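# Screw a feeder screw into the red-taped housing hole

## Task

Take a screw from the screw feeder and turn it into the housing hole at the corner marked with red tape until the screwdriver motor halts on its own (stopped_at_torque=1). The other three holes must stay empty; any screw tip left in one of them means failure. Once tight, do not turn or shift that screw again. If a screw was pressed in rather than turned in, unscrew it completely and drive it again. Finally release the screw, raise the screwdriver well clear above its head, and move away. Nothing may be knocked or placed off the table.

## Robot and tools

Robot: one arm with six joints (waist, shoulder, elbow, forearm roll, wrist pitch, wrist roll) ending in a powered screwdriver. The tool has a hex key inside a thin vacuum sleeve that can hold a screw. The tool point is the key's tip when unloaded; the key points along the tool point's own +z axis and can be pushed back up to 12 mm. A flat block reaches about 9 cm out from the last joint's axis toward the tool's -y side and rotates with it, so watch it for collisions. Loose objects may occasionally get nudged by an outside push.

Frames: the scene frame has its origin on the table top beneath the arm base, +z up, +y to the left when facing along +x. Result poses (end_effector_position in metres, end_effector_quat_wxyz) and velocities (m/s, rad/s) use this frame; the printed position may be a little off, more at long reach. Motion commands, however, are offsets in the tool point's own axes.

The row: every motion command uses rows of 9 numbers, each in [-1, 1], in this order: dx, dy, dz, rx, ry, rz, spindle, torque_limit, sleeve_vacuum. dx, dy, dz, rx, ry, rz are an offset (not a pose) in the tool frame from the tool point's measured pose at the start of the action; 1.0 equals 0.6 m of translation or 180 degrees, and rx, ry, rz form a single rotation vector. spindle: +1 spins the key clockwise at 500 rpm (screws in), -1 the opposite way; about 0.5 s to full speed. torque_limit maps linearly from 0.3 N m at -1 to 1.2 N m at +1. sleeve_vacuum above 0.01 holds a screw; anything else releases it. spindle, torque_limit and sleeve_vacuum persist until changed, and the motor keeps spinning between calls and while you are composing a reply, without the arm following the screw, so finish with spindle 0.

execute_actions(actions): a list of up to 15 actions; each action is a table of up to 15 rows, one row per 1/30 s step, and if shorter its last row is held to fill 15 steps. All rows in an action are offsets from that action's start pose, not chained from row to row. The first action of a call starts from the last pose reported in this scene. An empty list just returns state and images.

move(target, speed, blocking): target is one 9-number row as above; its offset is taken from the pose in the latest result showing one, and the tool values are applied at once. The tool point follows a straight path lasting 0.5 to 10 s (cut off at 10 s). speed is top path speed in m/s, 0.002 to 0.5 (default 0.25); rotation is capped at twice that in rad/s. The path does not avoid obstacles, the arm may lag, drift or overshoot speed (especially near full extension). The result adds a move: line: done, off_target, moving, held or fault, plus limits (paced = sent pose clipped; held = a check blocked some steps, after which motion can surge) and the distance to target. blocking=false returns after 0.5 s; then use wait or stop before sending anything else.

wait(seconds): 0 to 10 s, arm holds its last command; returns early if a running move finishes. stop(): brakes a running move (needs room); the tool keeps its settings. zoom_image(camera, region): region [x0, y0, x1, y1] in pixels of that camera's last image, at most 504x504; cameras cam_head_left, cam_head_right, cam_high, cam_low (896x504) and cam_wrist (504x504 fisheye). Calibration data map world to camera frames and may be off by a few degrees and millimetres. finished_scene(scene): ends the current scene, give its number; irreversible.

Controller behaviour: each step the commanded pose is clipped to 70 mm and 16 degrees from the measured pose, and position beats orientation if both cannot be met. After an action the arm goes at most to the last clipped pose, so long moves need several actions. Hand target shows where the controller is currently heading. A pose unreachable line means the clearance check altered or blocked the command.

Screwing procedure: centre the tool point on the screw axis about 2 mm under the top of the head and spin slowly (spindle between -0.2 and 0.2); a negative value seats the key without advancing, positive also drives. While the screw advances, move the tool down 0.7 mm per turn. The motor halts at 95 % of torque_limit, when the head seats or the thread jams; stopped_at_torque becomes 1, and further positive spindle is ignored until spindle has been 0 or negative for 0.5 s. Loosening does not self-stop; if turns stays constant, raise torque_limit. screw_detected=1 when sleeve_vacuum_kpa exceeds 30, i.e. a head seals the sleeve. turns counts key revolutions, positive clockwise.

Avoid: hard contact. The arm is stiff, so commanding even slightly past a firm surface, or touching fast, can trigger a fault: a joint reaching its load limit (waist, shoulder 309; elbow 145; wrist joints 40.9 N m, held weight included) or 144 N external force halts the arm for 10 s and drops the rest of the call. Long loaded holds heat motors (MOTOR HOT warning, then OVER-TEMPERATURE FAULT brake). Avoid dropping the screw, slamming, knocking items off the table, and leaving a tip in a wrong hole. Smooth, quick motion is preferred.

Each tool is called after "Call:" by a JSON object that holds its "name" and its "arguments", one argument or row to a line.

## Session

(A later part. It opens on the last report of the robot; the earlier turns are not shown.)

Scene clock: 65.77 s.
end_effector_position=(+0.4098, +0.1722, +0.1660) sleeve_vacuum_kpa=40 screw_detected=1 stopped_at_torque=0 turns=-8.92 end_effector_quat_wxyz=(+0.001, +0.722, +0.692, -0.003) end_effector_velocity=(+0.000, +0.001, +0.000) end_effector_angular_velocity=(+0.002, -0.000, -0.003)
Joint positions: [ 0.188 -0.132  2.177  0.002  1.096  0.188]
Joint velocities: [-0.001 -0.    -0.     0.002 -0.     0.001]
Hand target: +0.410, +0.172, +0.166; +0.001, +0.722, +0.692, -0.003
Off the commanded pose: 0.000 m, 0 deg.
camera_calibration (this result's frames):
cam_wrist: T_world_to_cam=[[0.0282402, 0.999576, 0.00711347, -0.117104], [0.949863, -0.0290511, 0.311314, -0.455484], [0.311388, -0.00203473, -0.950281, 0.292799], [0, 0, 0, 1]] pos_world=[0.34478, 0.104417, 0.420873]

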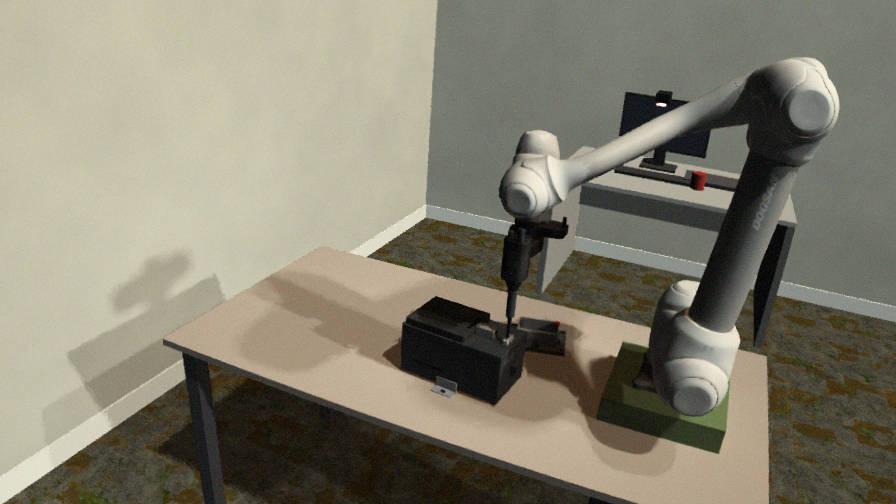

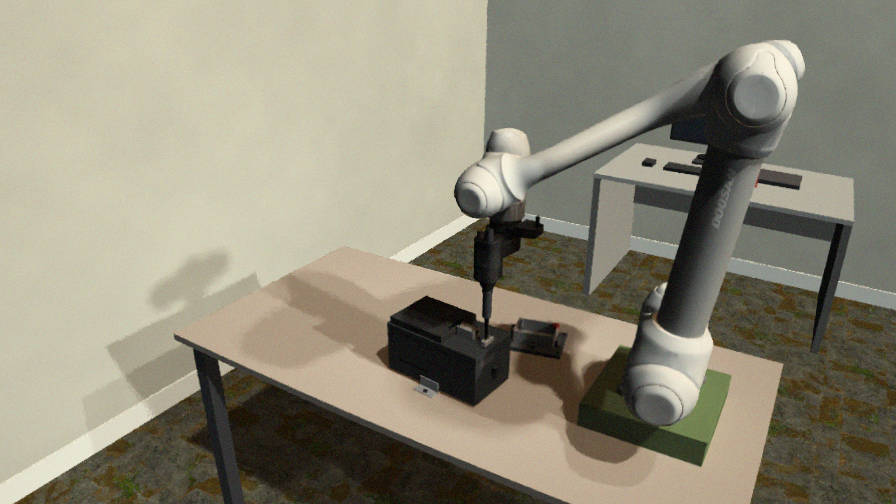

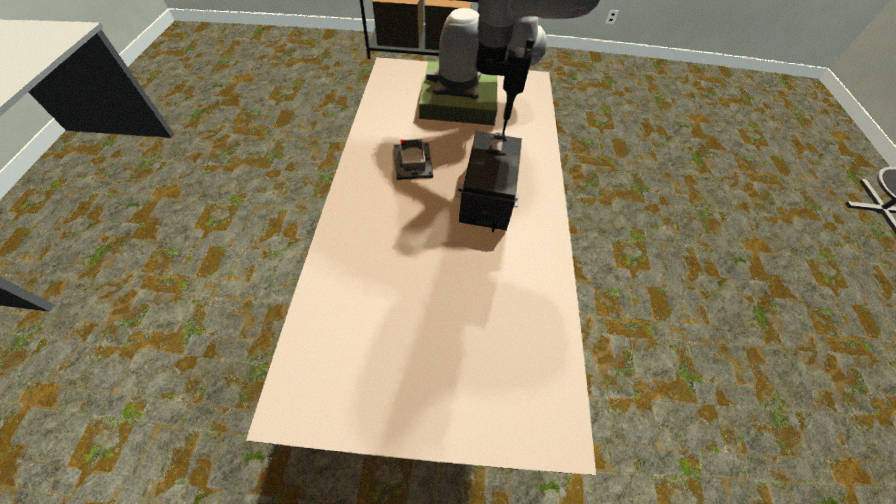

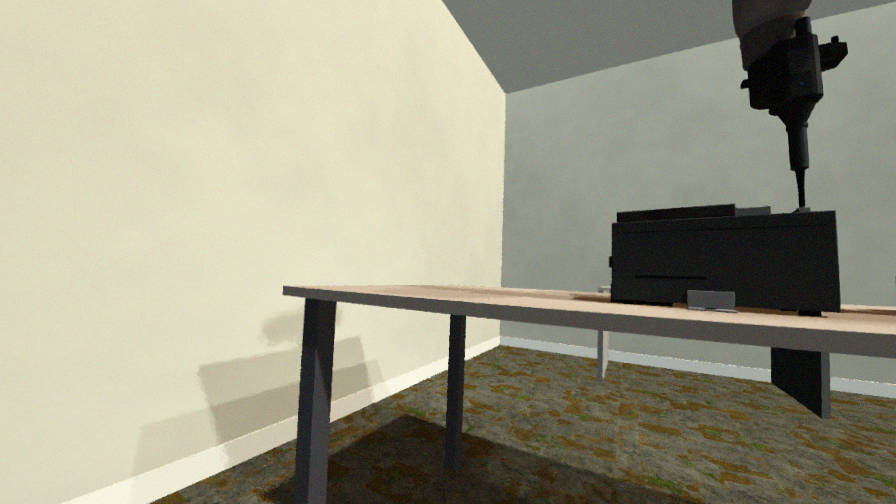

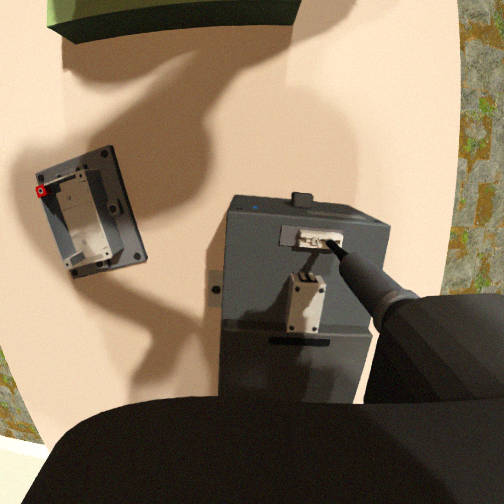

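Call:
{"name": "move", "arguments": {
  "target": [0,0,-0.075,0,0,0,0,0,1],
  "speed": 0.08
}}

Call:
{"name": "move", "arguments": {
  "target": [-0.588,-0.055,0.15,0,0,0,0,0,1]
}}

Call:
{"name": "zoom_image", "arguments": {
  "camera": "cam_wrist",
  "region": [280, 190, 360, 270]
}}

Call:
{"name": "zoom_image", "arguments": {
  "camera": "cam_head_right",
  "region": [510, 280, 600, 360]
}}

Scene clock: 73.90 s.
end_effector_position=(+0.4099, +0.1725, +0.2110) sleeve_vacuum_kpa=39 screw_detected=1 stopped_at_torque=0 turns=-8.92 end_effector_quat_wxyz=(+0.001, +0.722, +0.692, -0.003) end_effector_velocity=(-0.000, +0.000, +0.001) end_effector_angular_velocity=(+0.000, +0.001, -0.000)
Joint positions: [ 0.188 -0.168  2.118  0.002  1.191  0.188]
Joint velocities: [ 0.     0.    -0.001  0.     0.002 -0.   ]
Hand target: +0.410, +0.173, +0.211; +0.001, +0.722, +0.692, -0.003
Off the commanded pose: 0.000 m, 0 deg.
move: done
camera_calibration (this result's frames):
cam_wrist: T_world_to_cam=[[0.0281042, 0.999579, 0.00722128, -0.117753], [0.949887, -0.0289556, 0.311249, -0.469564], [0.311328, -0.00188802, -0.950301, 0.335505], [0, 0, 0, 1]] pos_world=[0.34489, 0.10474, 0.465832]

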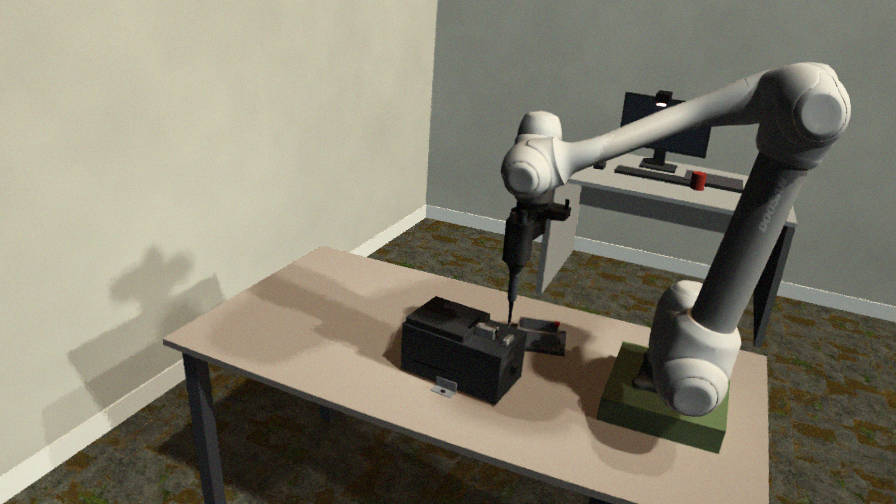

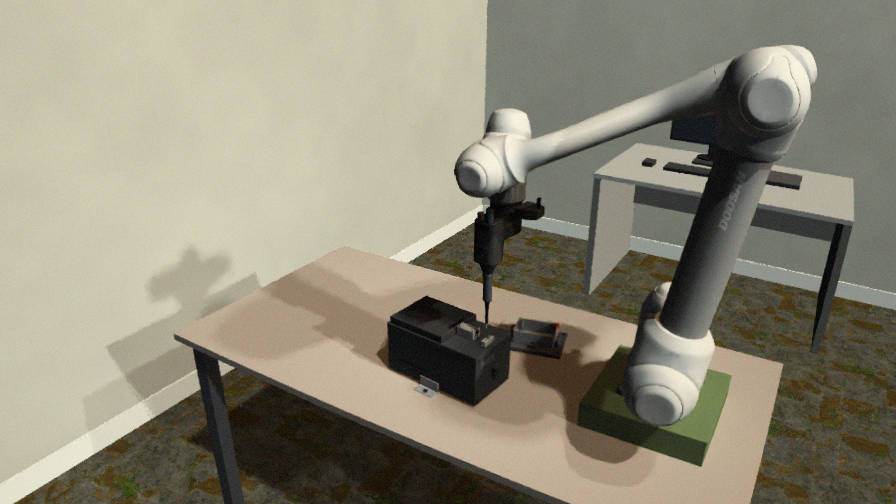

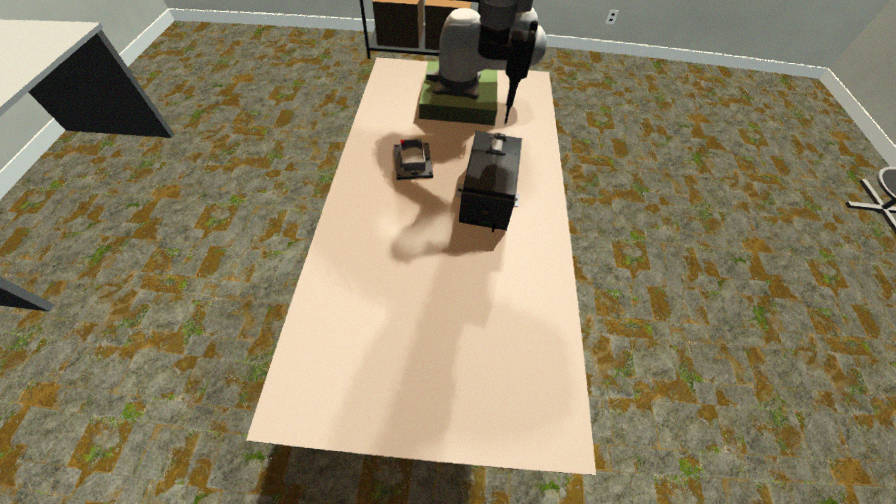

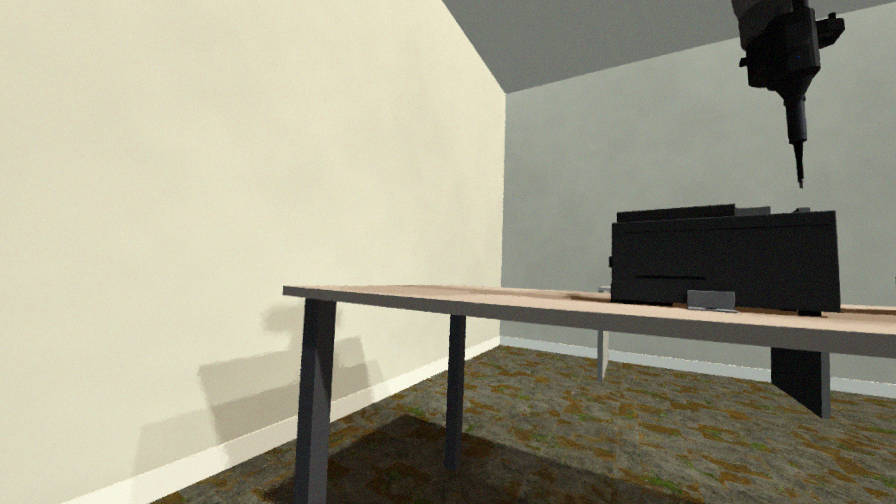

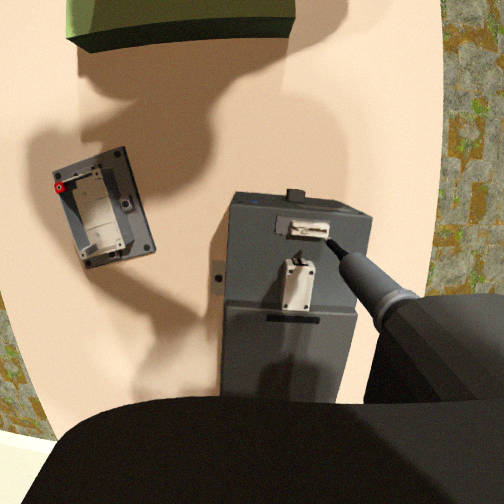

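Scene clock: 75.80 s.
end_effector_position=(+0.3625, -0.1799, +0.1235) sleeve_vacuum_kpa=39 screw_detected=1 stopped_at_torque=0 turns=-8.92 end_effector_quat_wxyz=(+0.001, +0.722, +0.692, -0.003) end_effector_velocity=(-0.000, -0.001, -0.001) end_effector_angular_velocity=(+0.002, +0.001, -0.001)
Joint positions: [-0.658 -0.047  2.195  0.002  0.993 -0.658]
Joint velocities: [-0.003  0.003 -0.001  0.001 -0.001 -0.003]
Hand target: +0.362, -0.180, +0.124; +0.001, +0.722, +0.692, -0.003
Off the commanded pose: 0.001 m, 0 deg.
move: done
camera_calibration (this result's frames):
cam_wrist: T_world_to_cam=[[0.0283342, 0.999578, 0.00639971, 0.236485], [0.949557, -0.0289155, 0.312258, -0.407527], [0.312312, -0.00277071, -0.949976, 0.265918], [0, 0, 0, 1]] pos_world=[0.29722, -0.247432, 0.378356]

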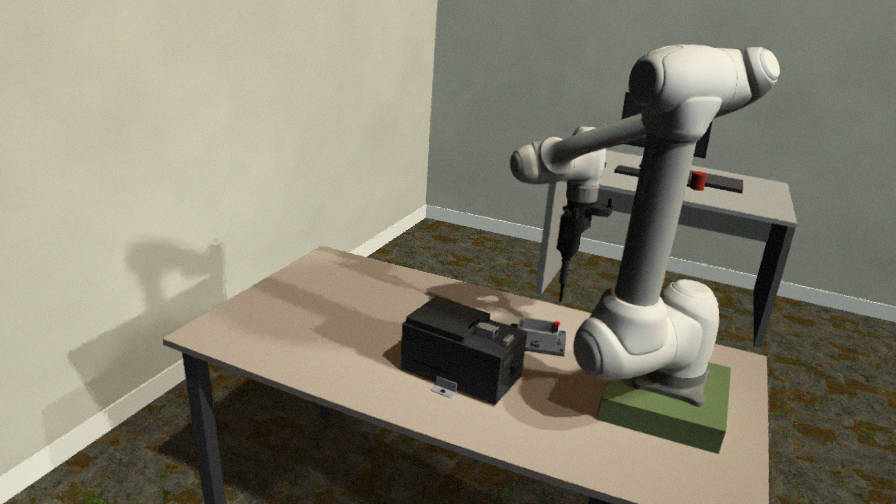

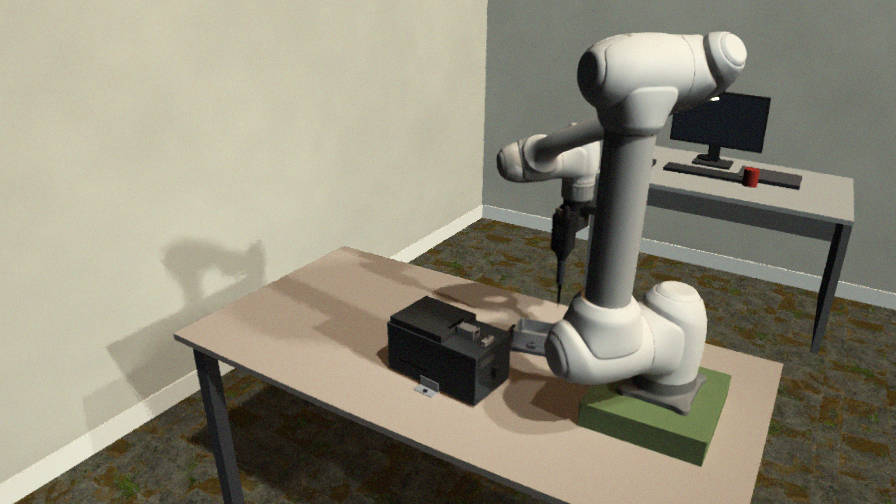

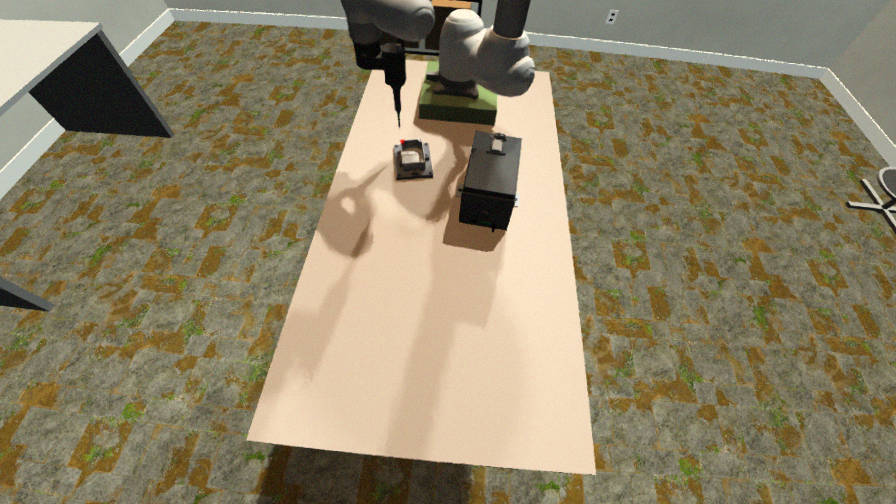

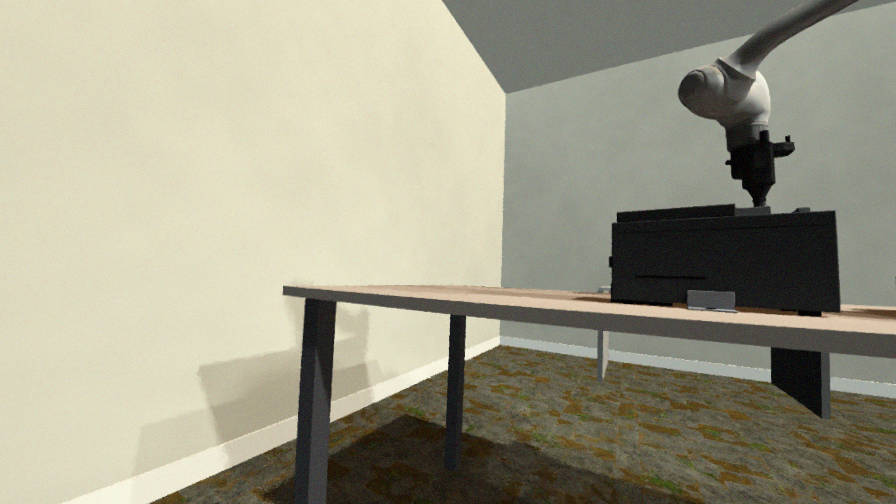

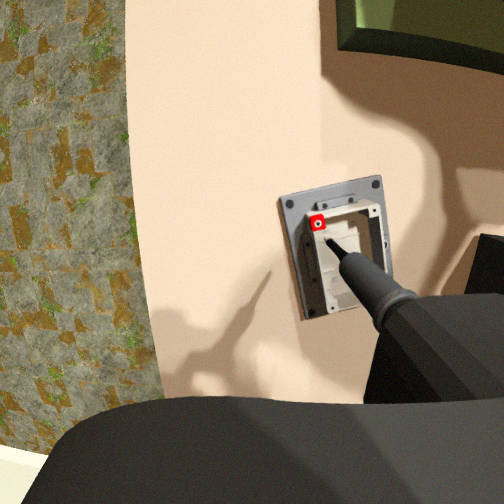

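Region (280, 190, 360, 270) of cam_wrist's 504x504 image, scaled by 6.300, with more detail than that image has.

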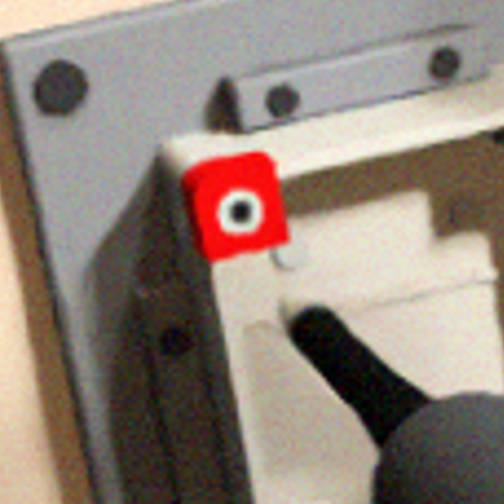

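Region (510, 280, 600, 360) of cam_head_right's 896x504 image, scaled by 5.600, with more detail than that image has.

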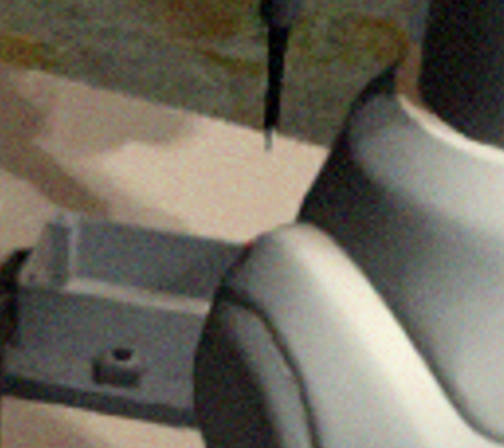

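Call:
{"name": "move", "arguments": {
  "target": [0.002,-0.006,0.066,0,0,0,0,0,1],
  "speed": 0.08
}}

Call:
{"name": "zoom_image", "arguments": {
  "camera": "cam_wrist",
  "region": [300, 215, 350, 265]
}}

Call:
{"name": "zoom_image", "arguments": {
  "camera": "cam_head_left",
  "region": [535, 295, 580, 335]
}}

Call:
{"name": "zoom_image", "arguments": {
  "camera": "cam_high",
  "region": [385, 120, 425, 155]
}}

Scene clock: 82.13 s.
end_effector_position=(+0.3588, -0.1789, +0.0840) sleeve_vacuum_kpa=39 screw_detected=1 stopped_at_torque=0 turns=-8.92 end_effector_quat_wxyz=(+0.001, +0.722, +0.692, -0.003) end_effector_velocity=(-0.001, -0.000, -0.002) end_effector_angular_velocity=(+0.000, +0.002, +0.001)
Joint positions: [-0.661 -0.006  2.243  0.002  0.905 -0.661]
Joint velocities: [-0.001  0.003  0.001 -0.002 -0.002 -0.001]
Hand target: +0.359, -0.179, +0.084; +0.001, +0.722, +0.692, -0.003
Off the commanded pose: 0.000 m, 0 deg.
move: done
camera_calibration (this result's frames):
cam_wrist: T_world_to_cam=[[0.0284698, 0.999575, 0.00631787, 0.235796], [0.949555, -0.0290187, 0.312256, -0.391689], [0.312307, -0.0028907, -0.949977, 0.229457], [0, 0, 0, 1]] pos_world=[0.293556, -0.246398, 0.338796]

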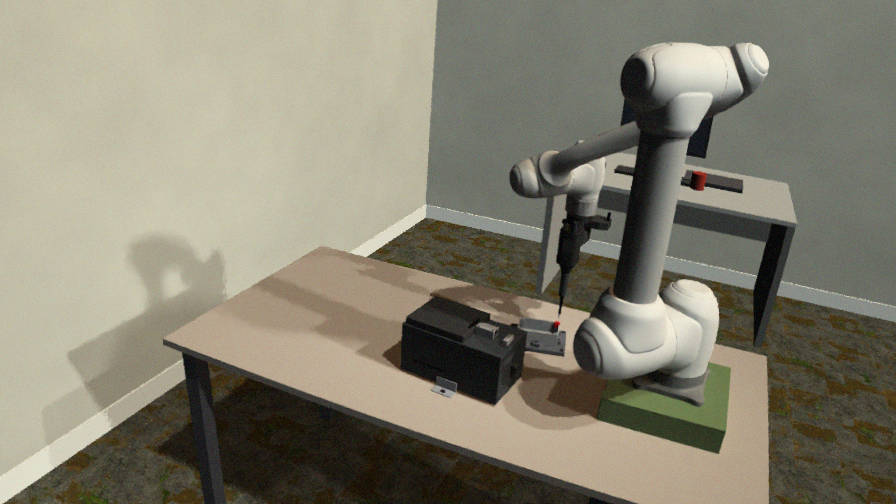

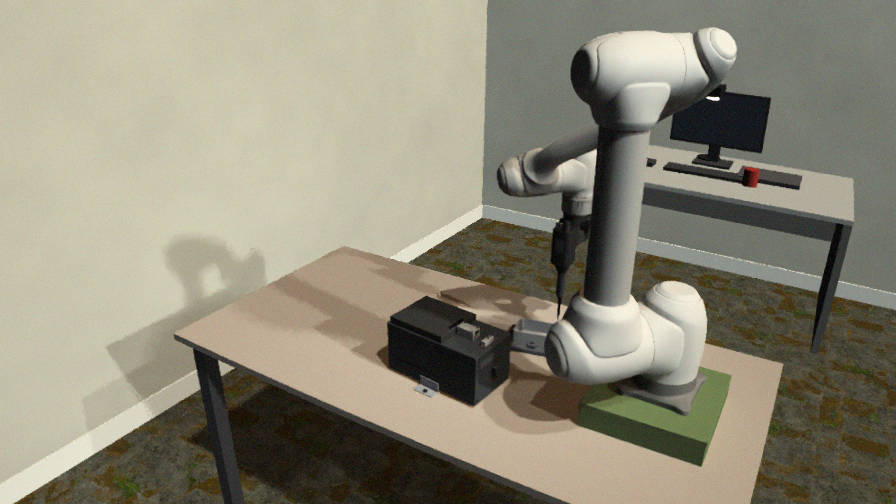

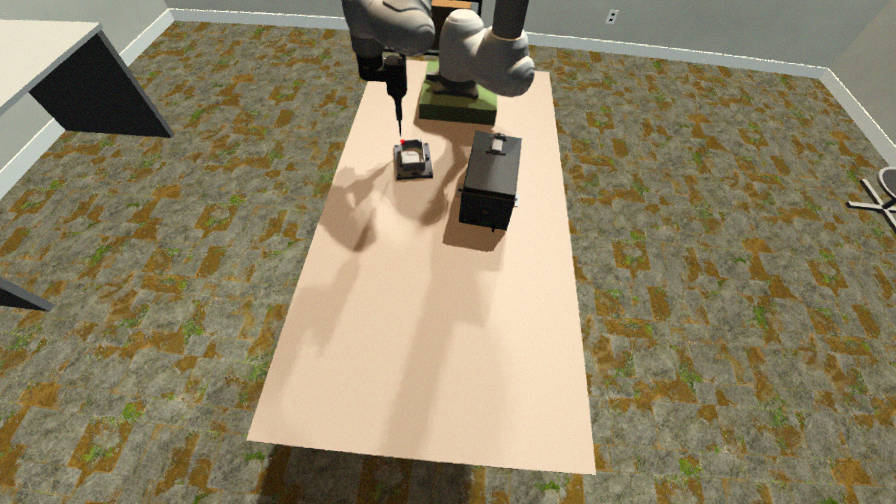

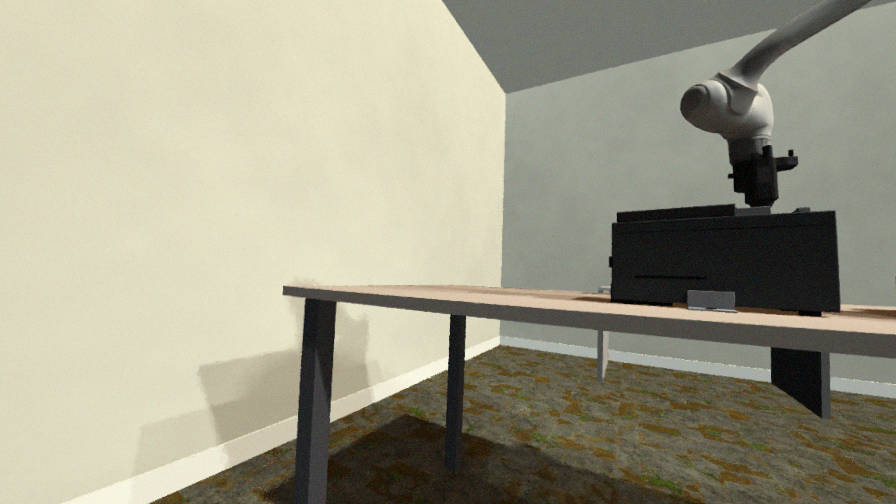

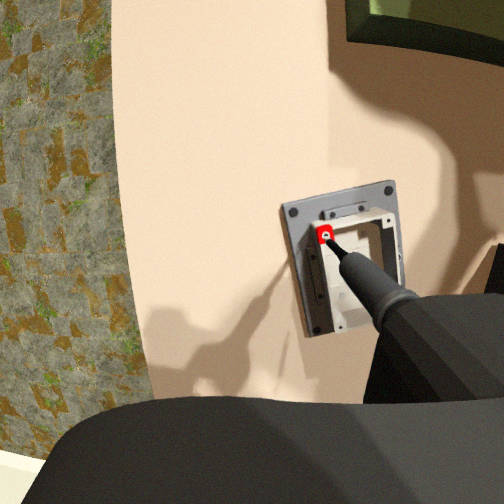

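Region (300, 215, 350, 265) of cam_wrist's 504x504 image, scaled by 10.080, with more detail than that image has.

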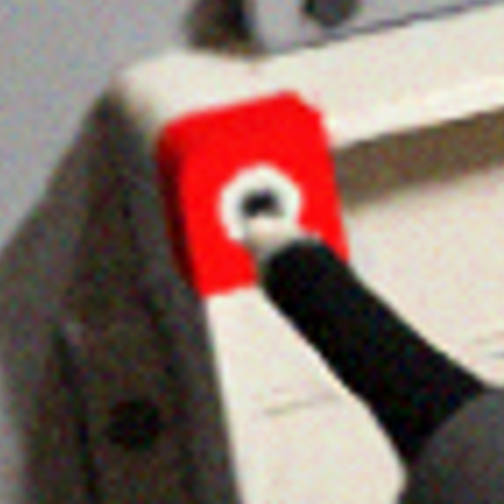

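Region (535, 295, 580, 335) of cam_head_left's 896x504 image, scaled by 11.200, with more detail than that image has.

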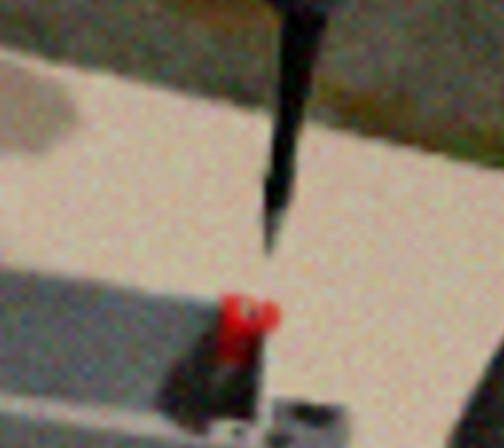

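Region (385, 120, 425, 155) of cam_high's 896x504 image, scaled by 12.600, with more detail than that image has; it fills the top 441 rows of this view, and the rest is white.

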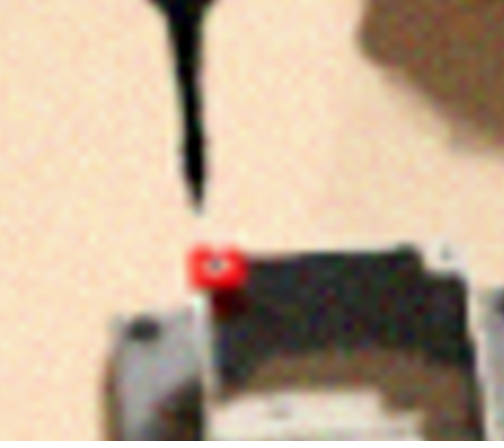

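Call:
{"name": "move", "arguments": {
  "target": [0.006,0.001,0.017,0,0,0,0,0,1],
  "speed": 0.03
}}

Call:
{"name": "zoom_image", "arguments": {
  "camera": "cam_wrist",
  "region": [300, 215, 350, 265]
}}

Call:
{"name": "zoom_image", "arguments": {
  "camera": "cam_head_left",
  "region": [535, 295, 580, 335]
}}

Call:
{"name": "zoom_image", "arguments": {
  "camera": "cam_high",
  "region": [385, 120, 425, 155]
}}

Scene clock: 88.97 s.
end_effector_position=(+0.3595, -0.1754, +0.0738) sleeve_vacuum_kpa=39 screw_detected=1 stopped_at_torque=0 turns=-8.92 end_effector_quat_wxyz=(+0.001, +0.722, +0.692, -0.003) end_effector_velocity=(+0.000, +0.000, -0.001) end_effector_angular_velocity=(+0.000, +0.000, -0.001)
Joint positions: [-0.654  0.005  2.255  0.002  0.881 -0.654]
Joint velocities: [ 0.     0.001  0.001  0.    -0.002  0.002]
Hand target: +0.360, -0.175, +0.074; +0.001, +0.722, +0.692, -0.003
Off the commanded pose: 0.000 m, 0 deg.
move: done
camera_calibration (this result's frames):
cam_wrist: T_world_to_cam=[[0.0284807, 0.999575, 0.00628579, 0.232374], [0.949564, -0.0290192, 0.312227, -0.389074], [0.312276, -0.00292367, -0.949987, 0.21957], [0, 0, 0, 1]] pos_world=[0.294267, -0.242924, 0.328607]

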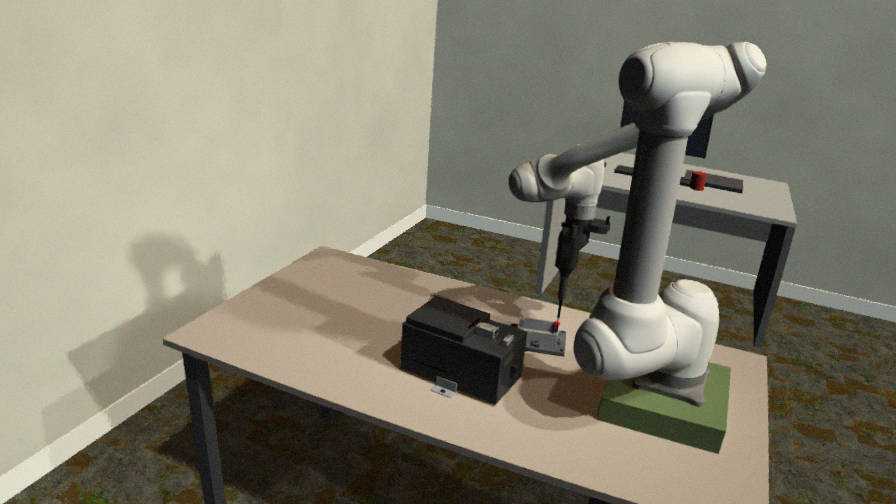

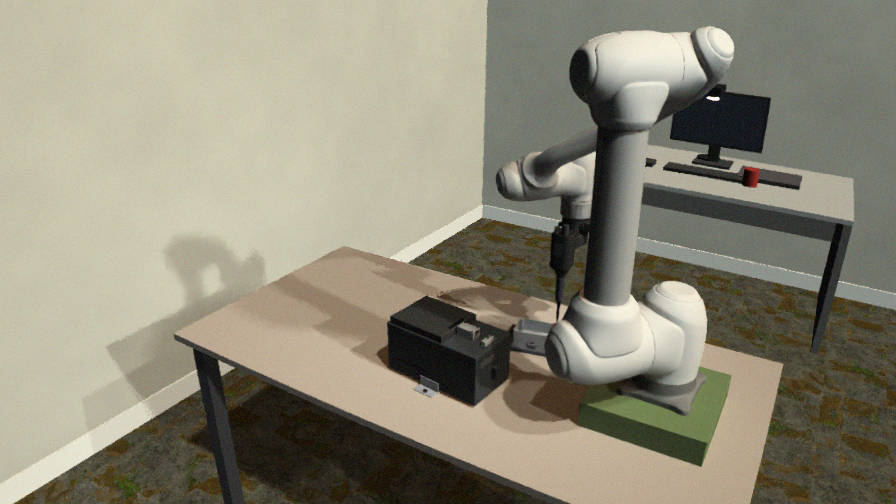

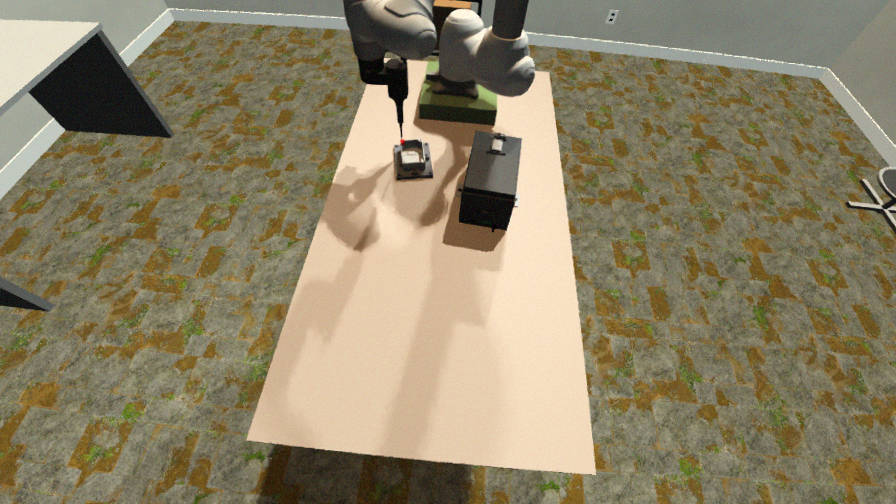

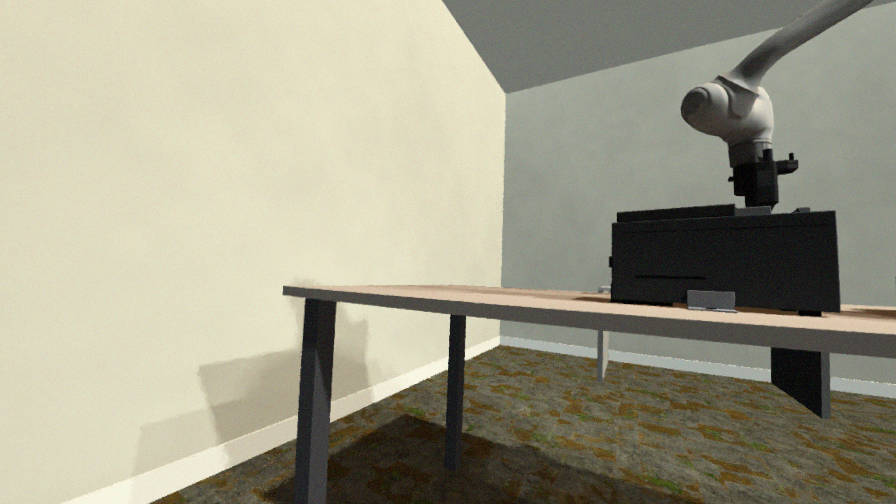

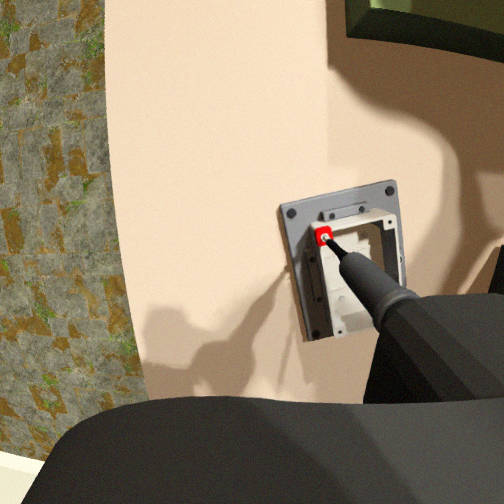

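Region (300, 215, 350, 265) of cam_wrist's 504x504 image, scaled by 10.080, with more detail than that image has.

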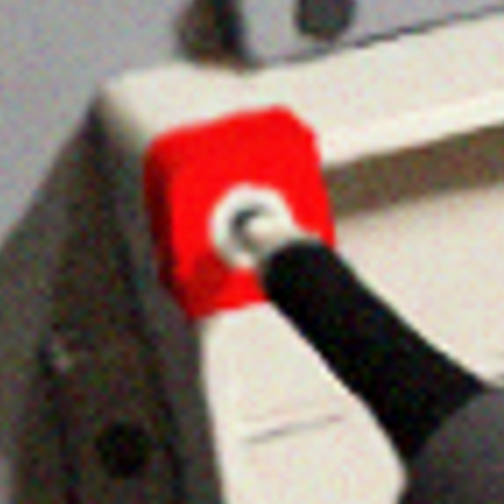

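Region (535, 295, 580, 335) of cam_head_left's 896x504 image, scaled by 11.200, with more detail than that image has.

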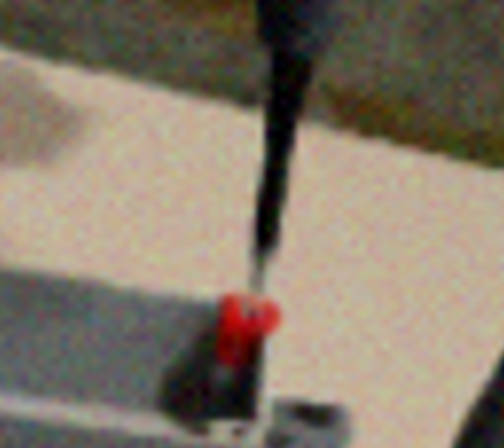

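Region (385, 120, 425, 155) of cam_high's 896x504 image, scaled by 12.600, with more detail than that image has; it fills the top 441 rows of this view, and the rest is white.

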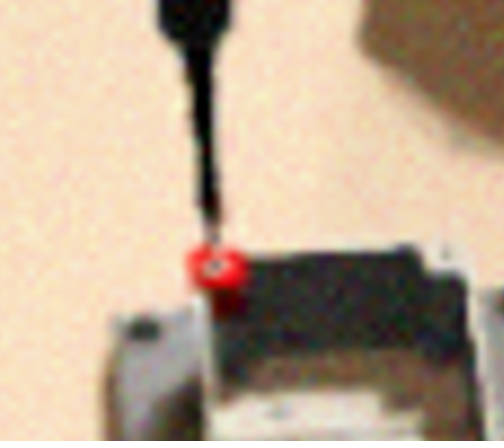

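Call:
{"name": "move", "arguments": {
  "target": [0,0,0.03,0,0,0,0.4,0,1],
  "speed": 0.0025
}}

Call:
{"name": "zoom_image", "arguments": {
  "camera": "cam_head_left",
  "region": [535, 295, 580, 335]
}}

Scene clock: 100.17 s.
end_effector_position=(+0.3595, -0.1756, +0.0557) sleeve_vacuum_kpa=39 screw_detected=1 stopped_at_torque=0 turns=15.47 end_effector_quat_wxyz=(+0.001, +0.722, +0.692, -0.003) end_effector_velocity=(+0.000, +0.000, -0.000) end_effector_angular_velocity=(+0.001, -0.000, -0.000)
Joint positions: [-0.654  0.029  2.272  0.002  0.839 -0.654]
Joint velocities: [-0.     0.     0.     0.001 -0.    -0.001]
Hand target: +0.359, -0.176, +0.056; +0.001, +0.722, +0.692, -0.003
Off the commanded pose: 0.000 m, 0 deg.
move: done
camera_calibration (this result's frames):
cam_wrist: T_world_to_cam=[[0.0285337, 0.999573, 0.00624713, 0.232627], [0.949571, -0.0290575, 0.312203, -0.383402], [0.312251, -0.00297619, -0.949995, 0.202475], [0, 0, 0, 1]] pos_world=[0.294207, -0.243066, 0.310596]

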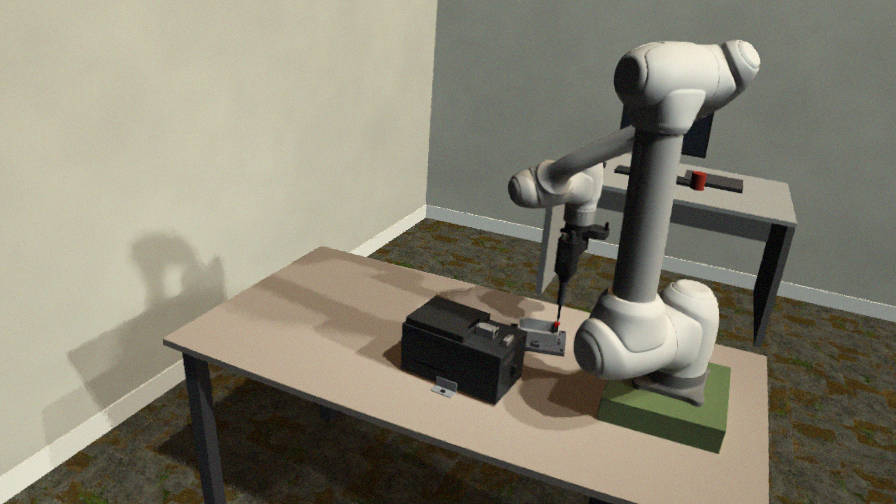

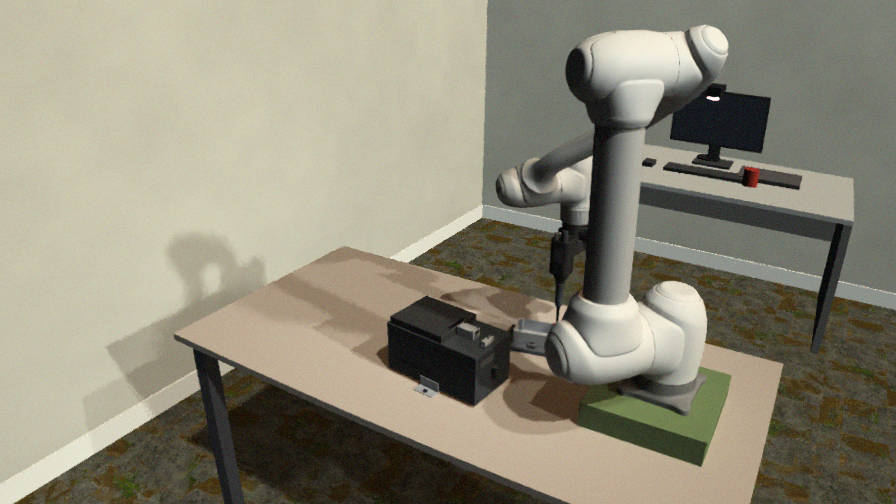

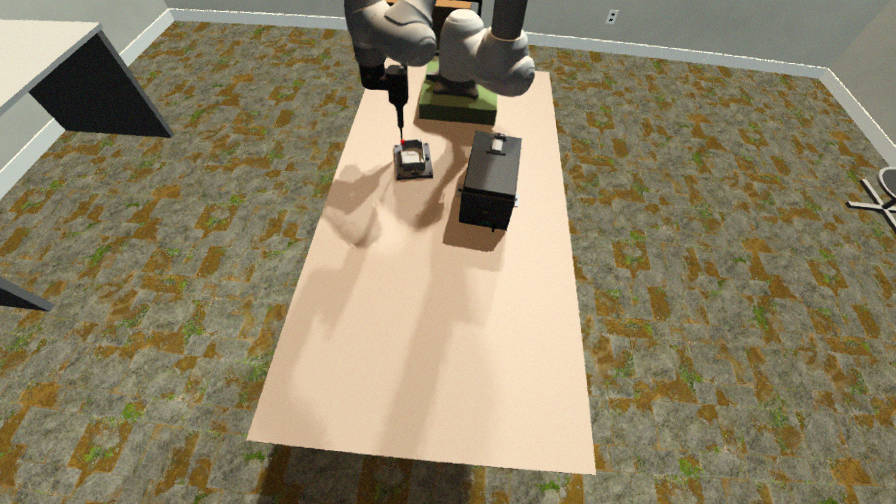

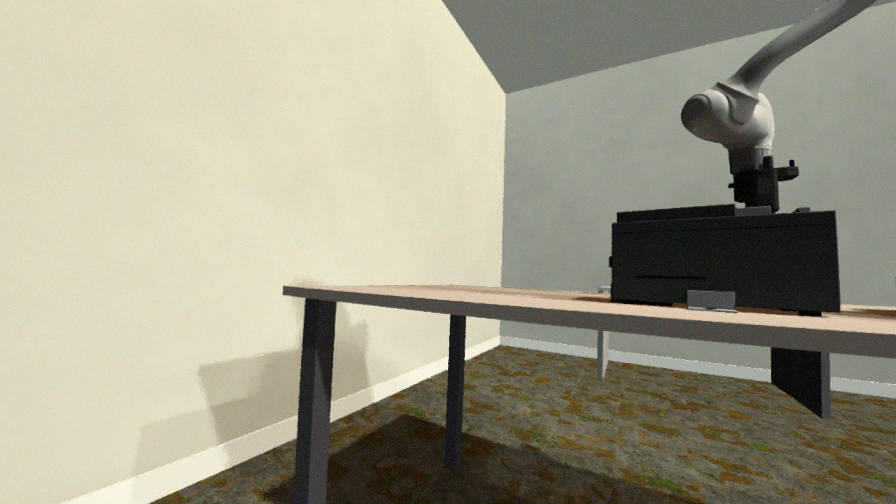

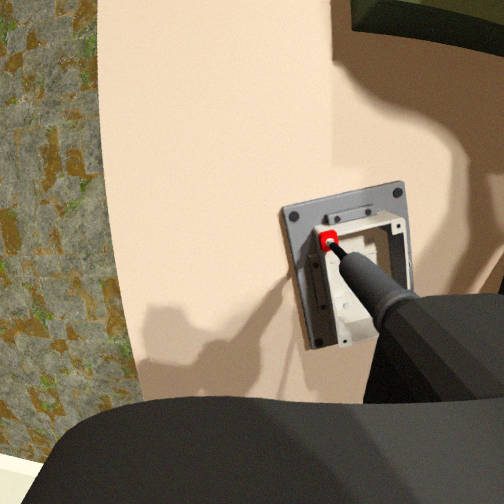

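Region (535, 295, 580, 335) of cam_head_left's 896x504 image, scaled by 11.200, with more detail than that image has.

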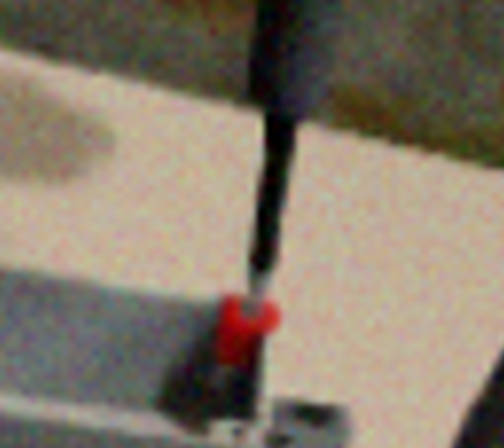

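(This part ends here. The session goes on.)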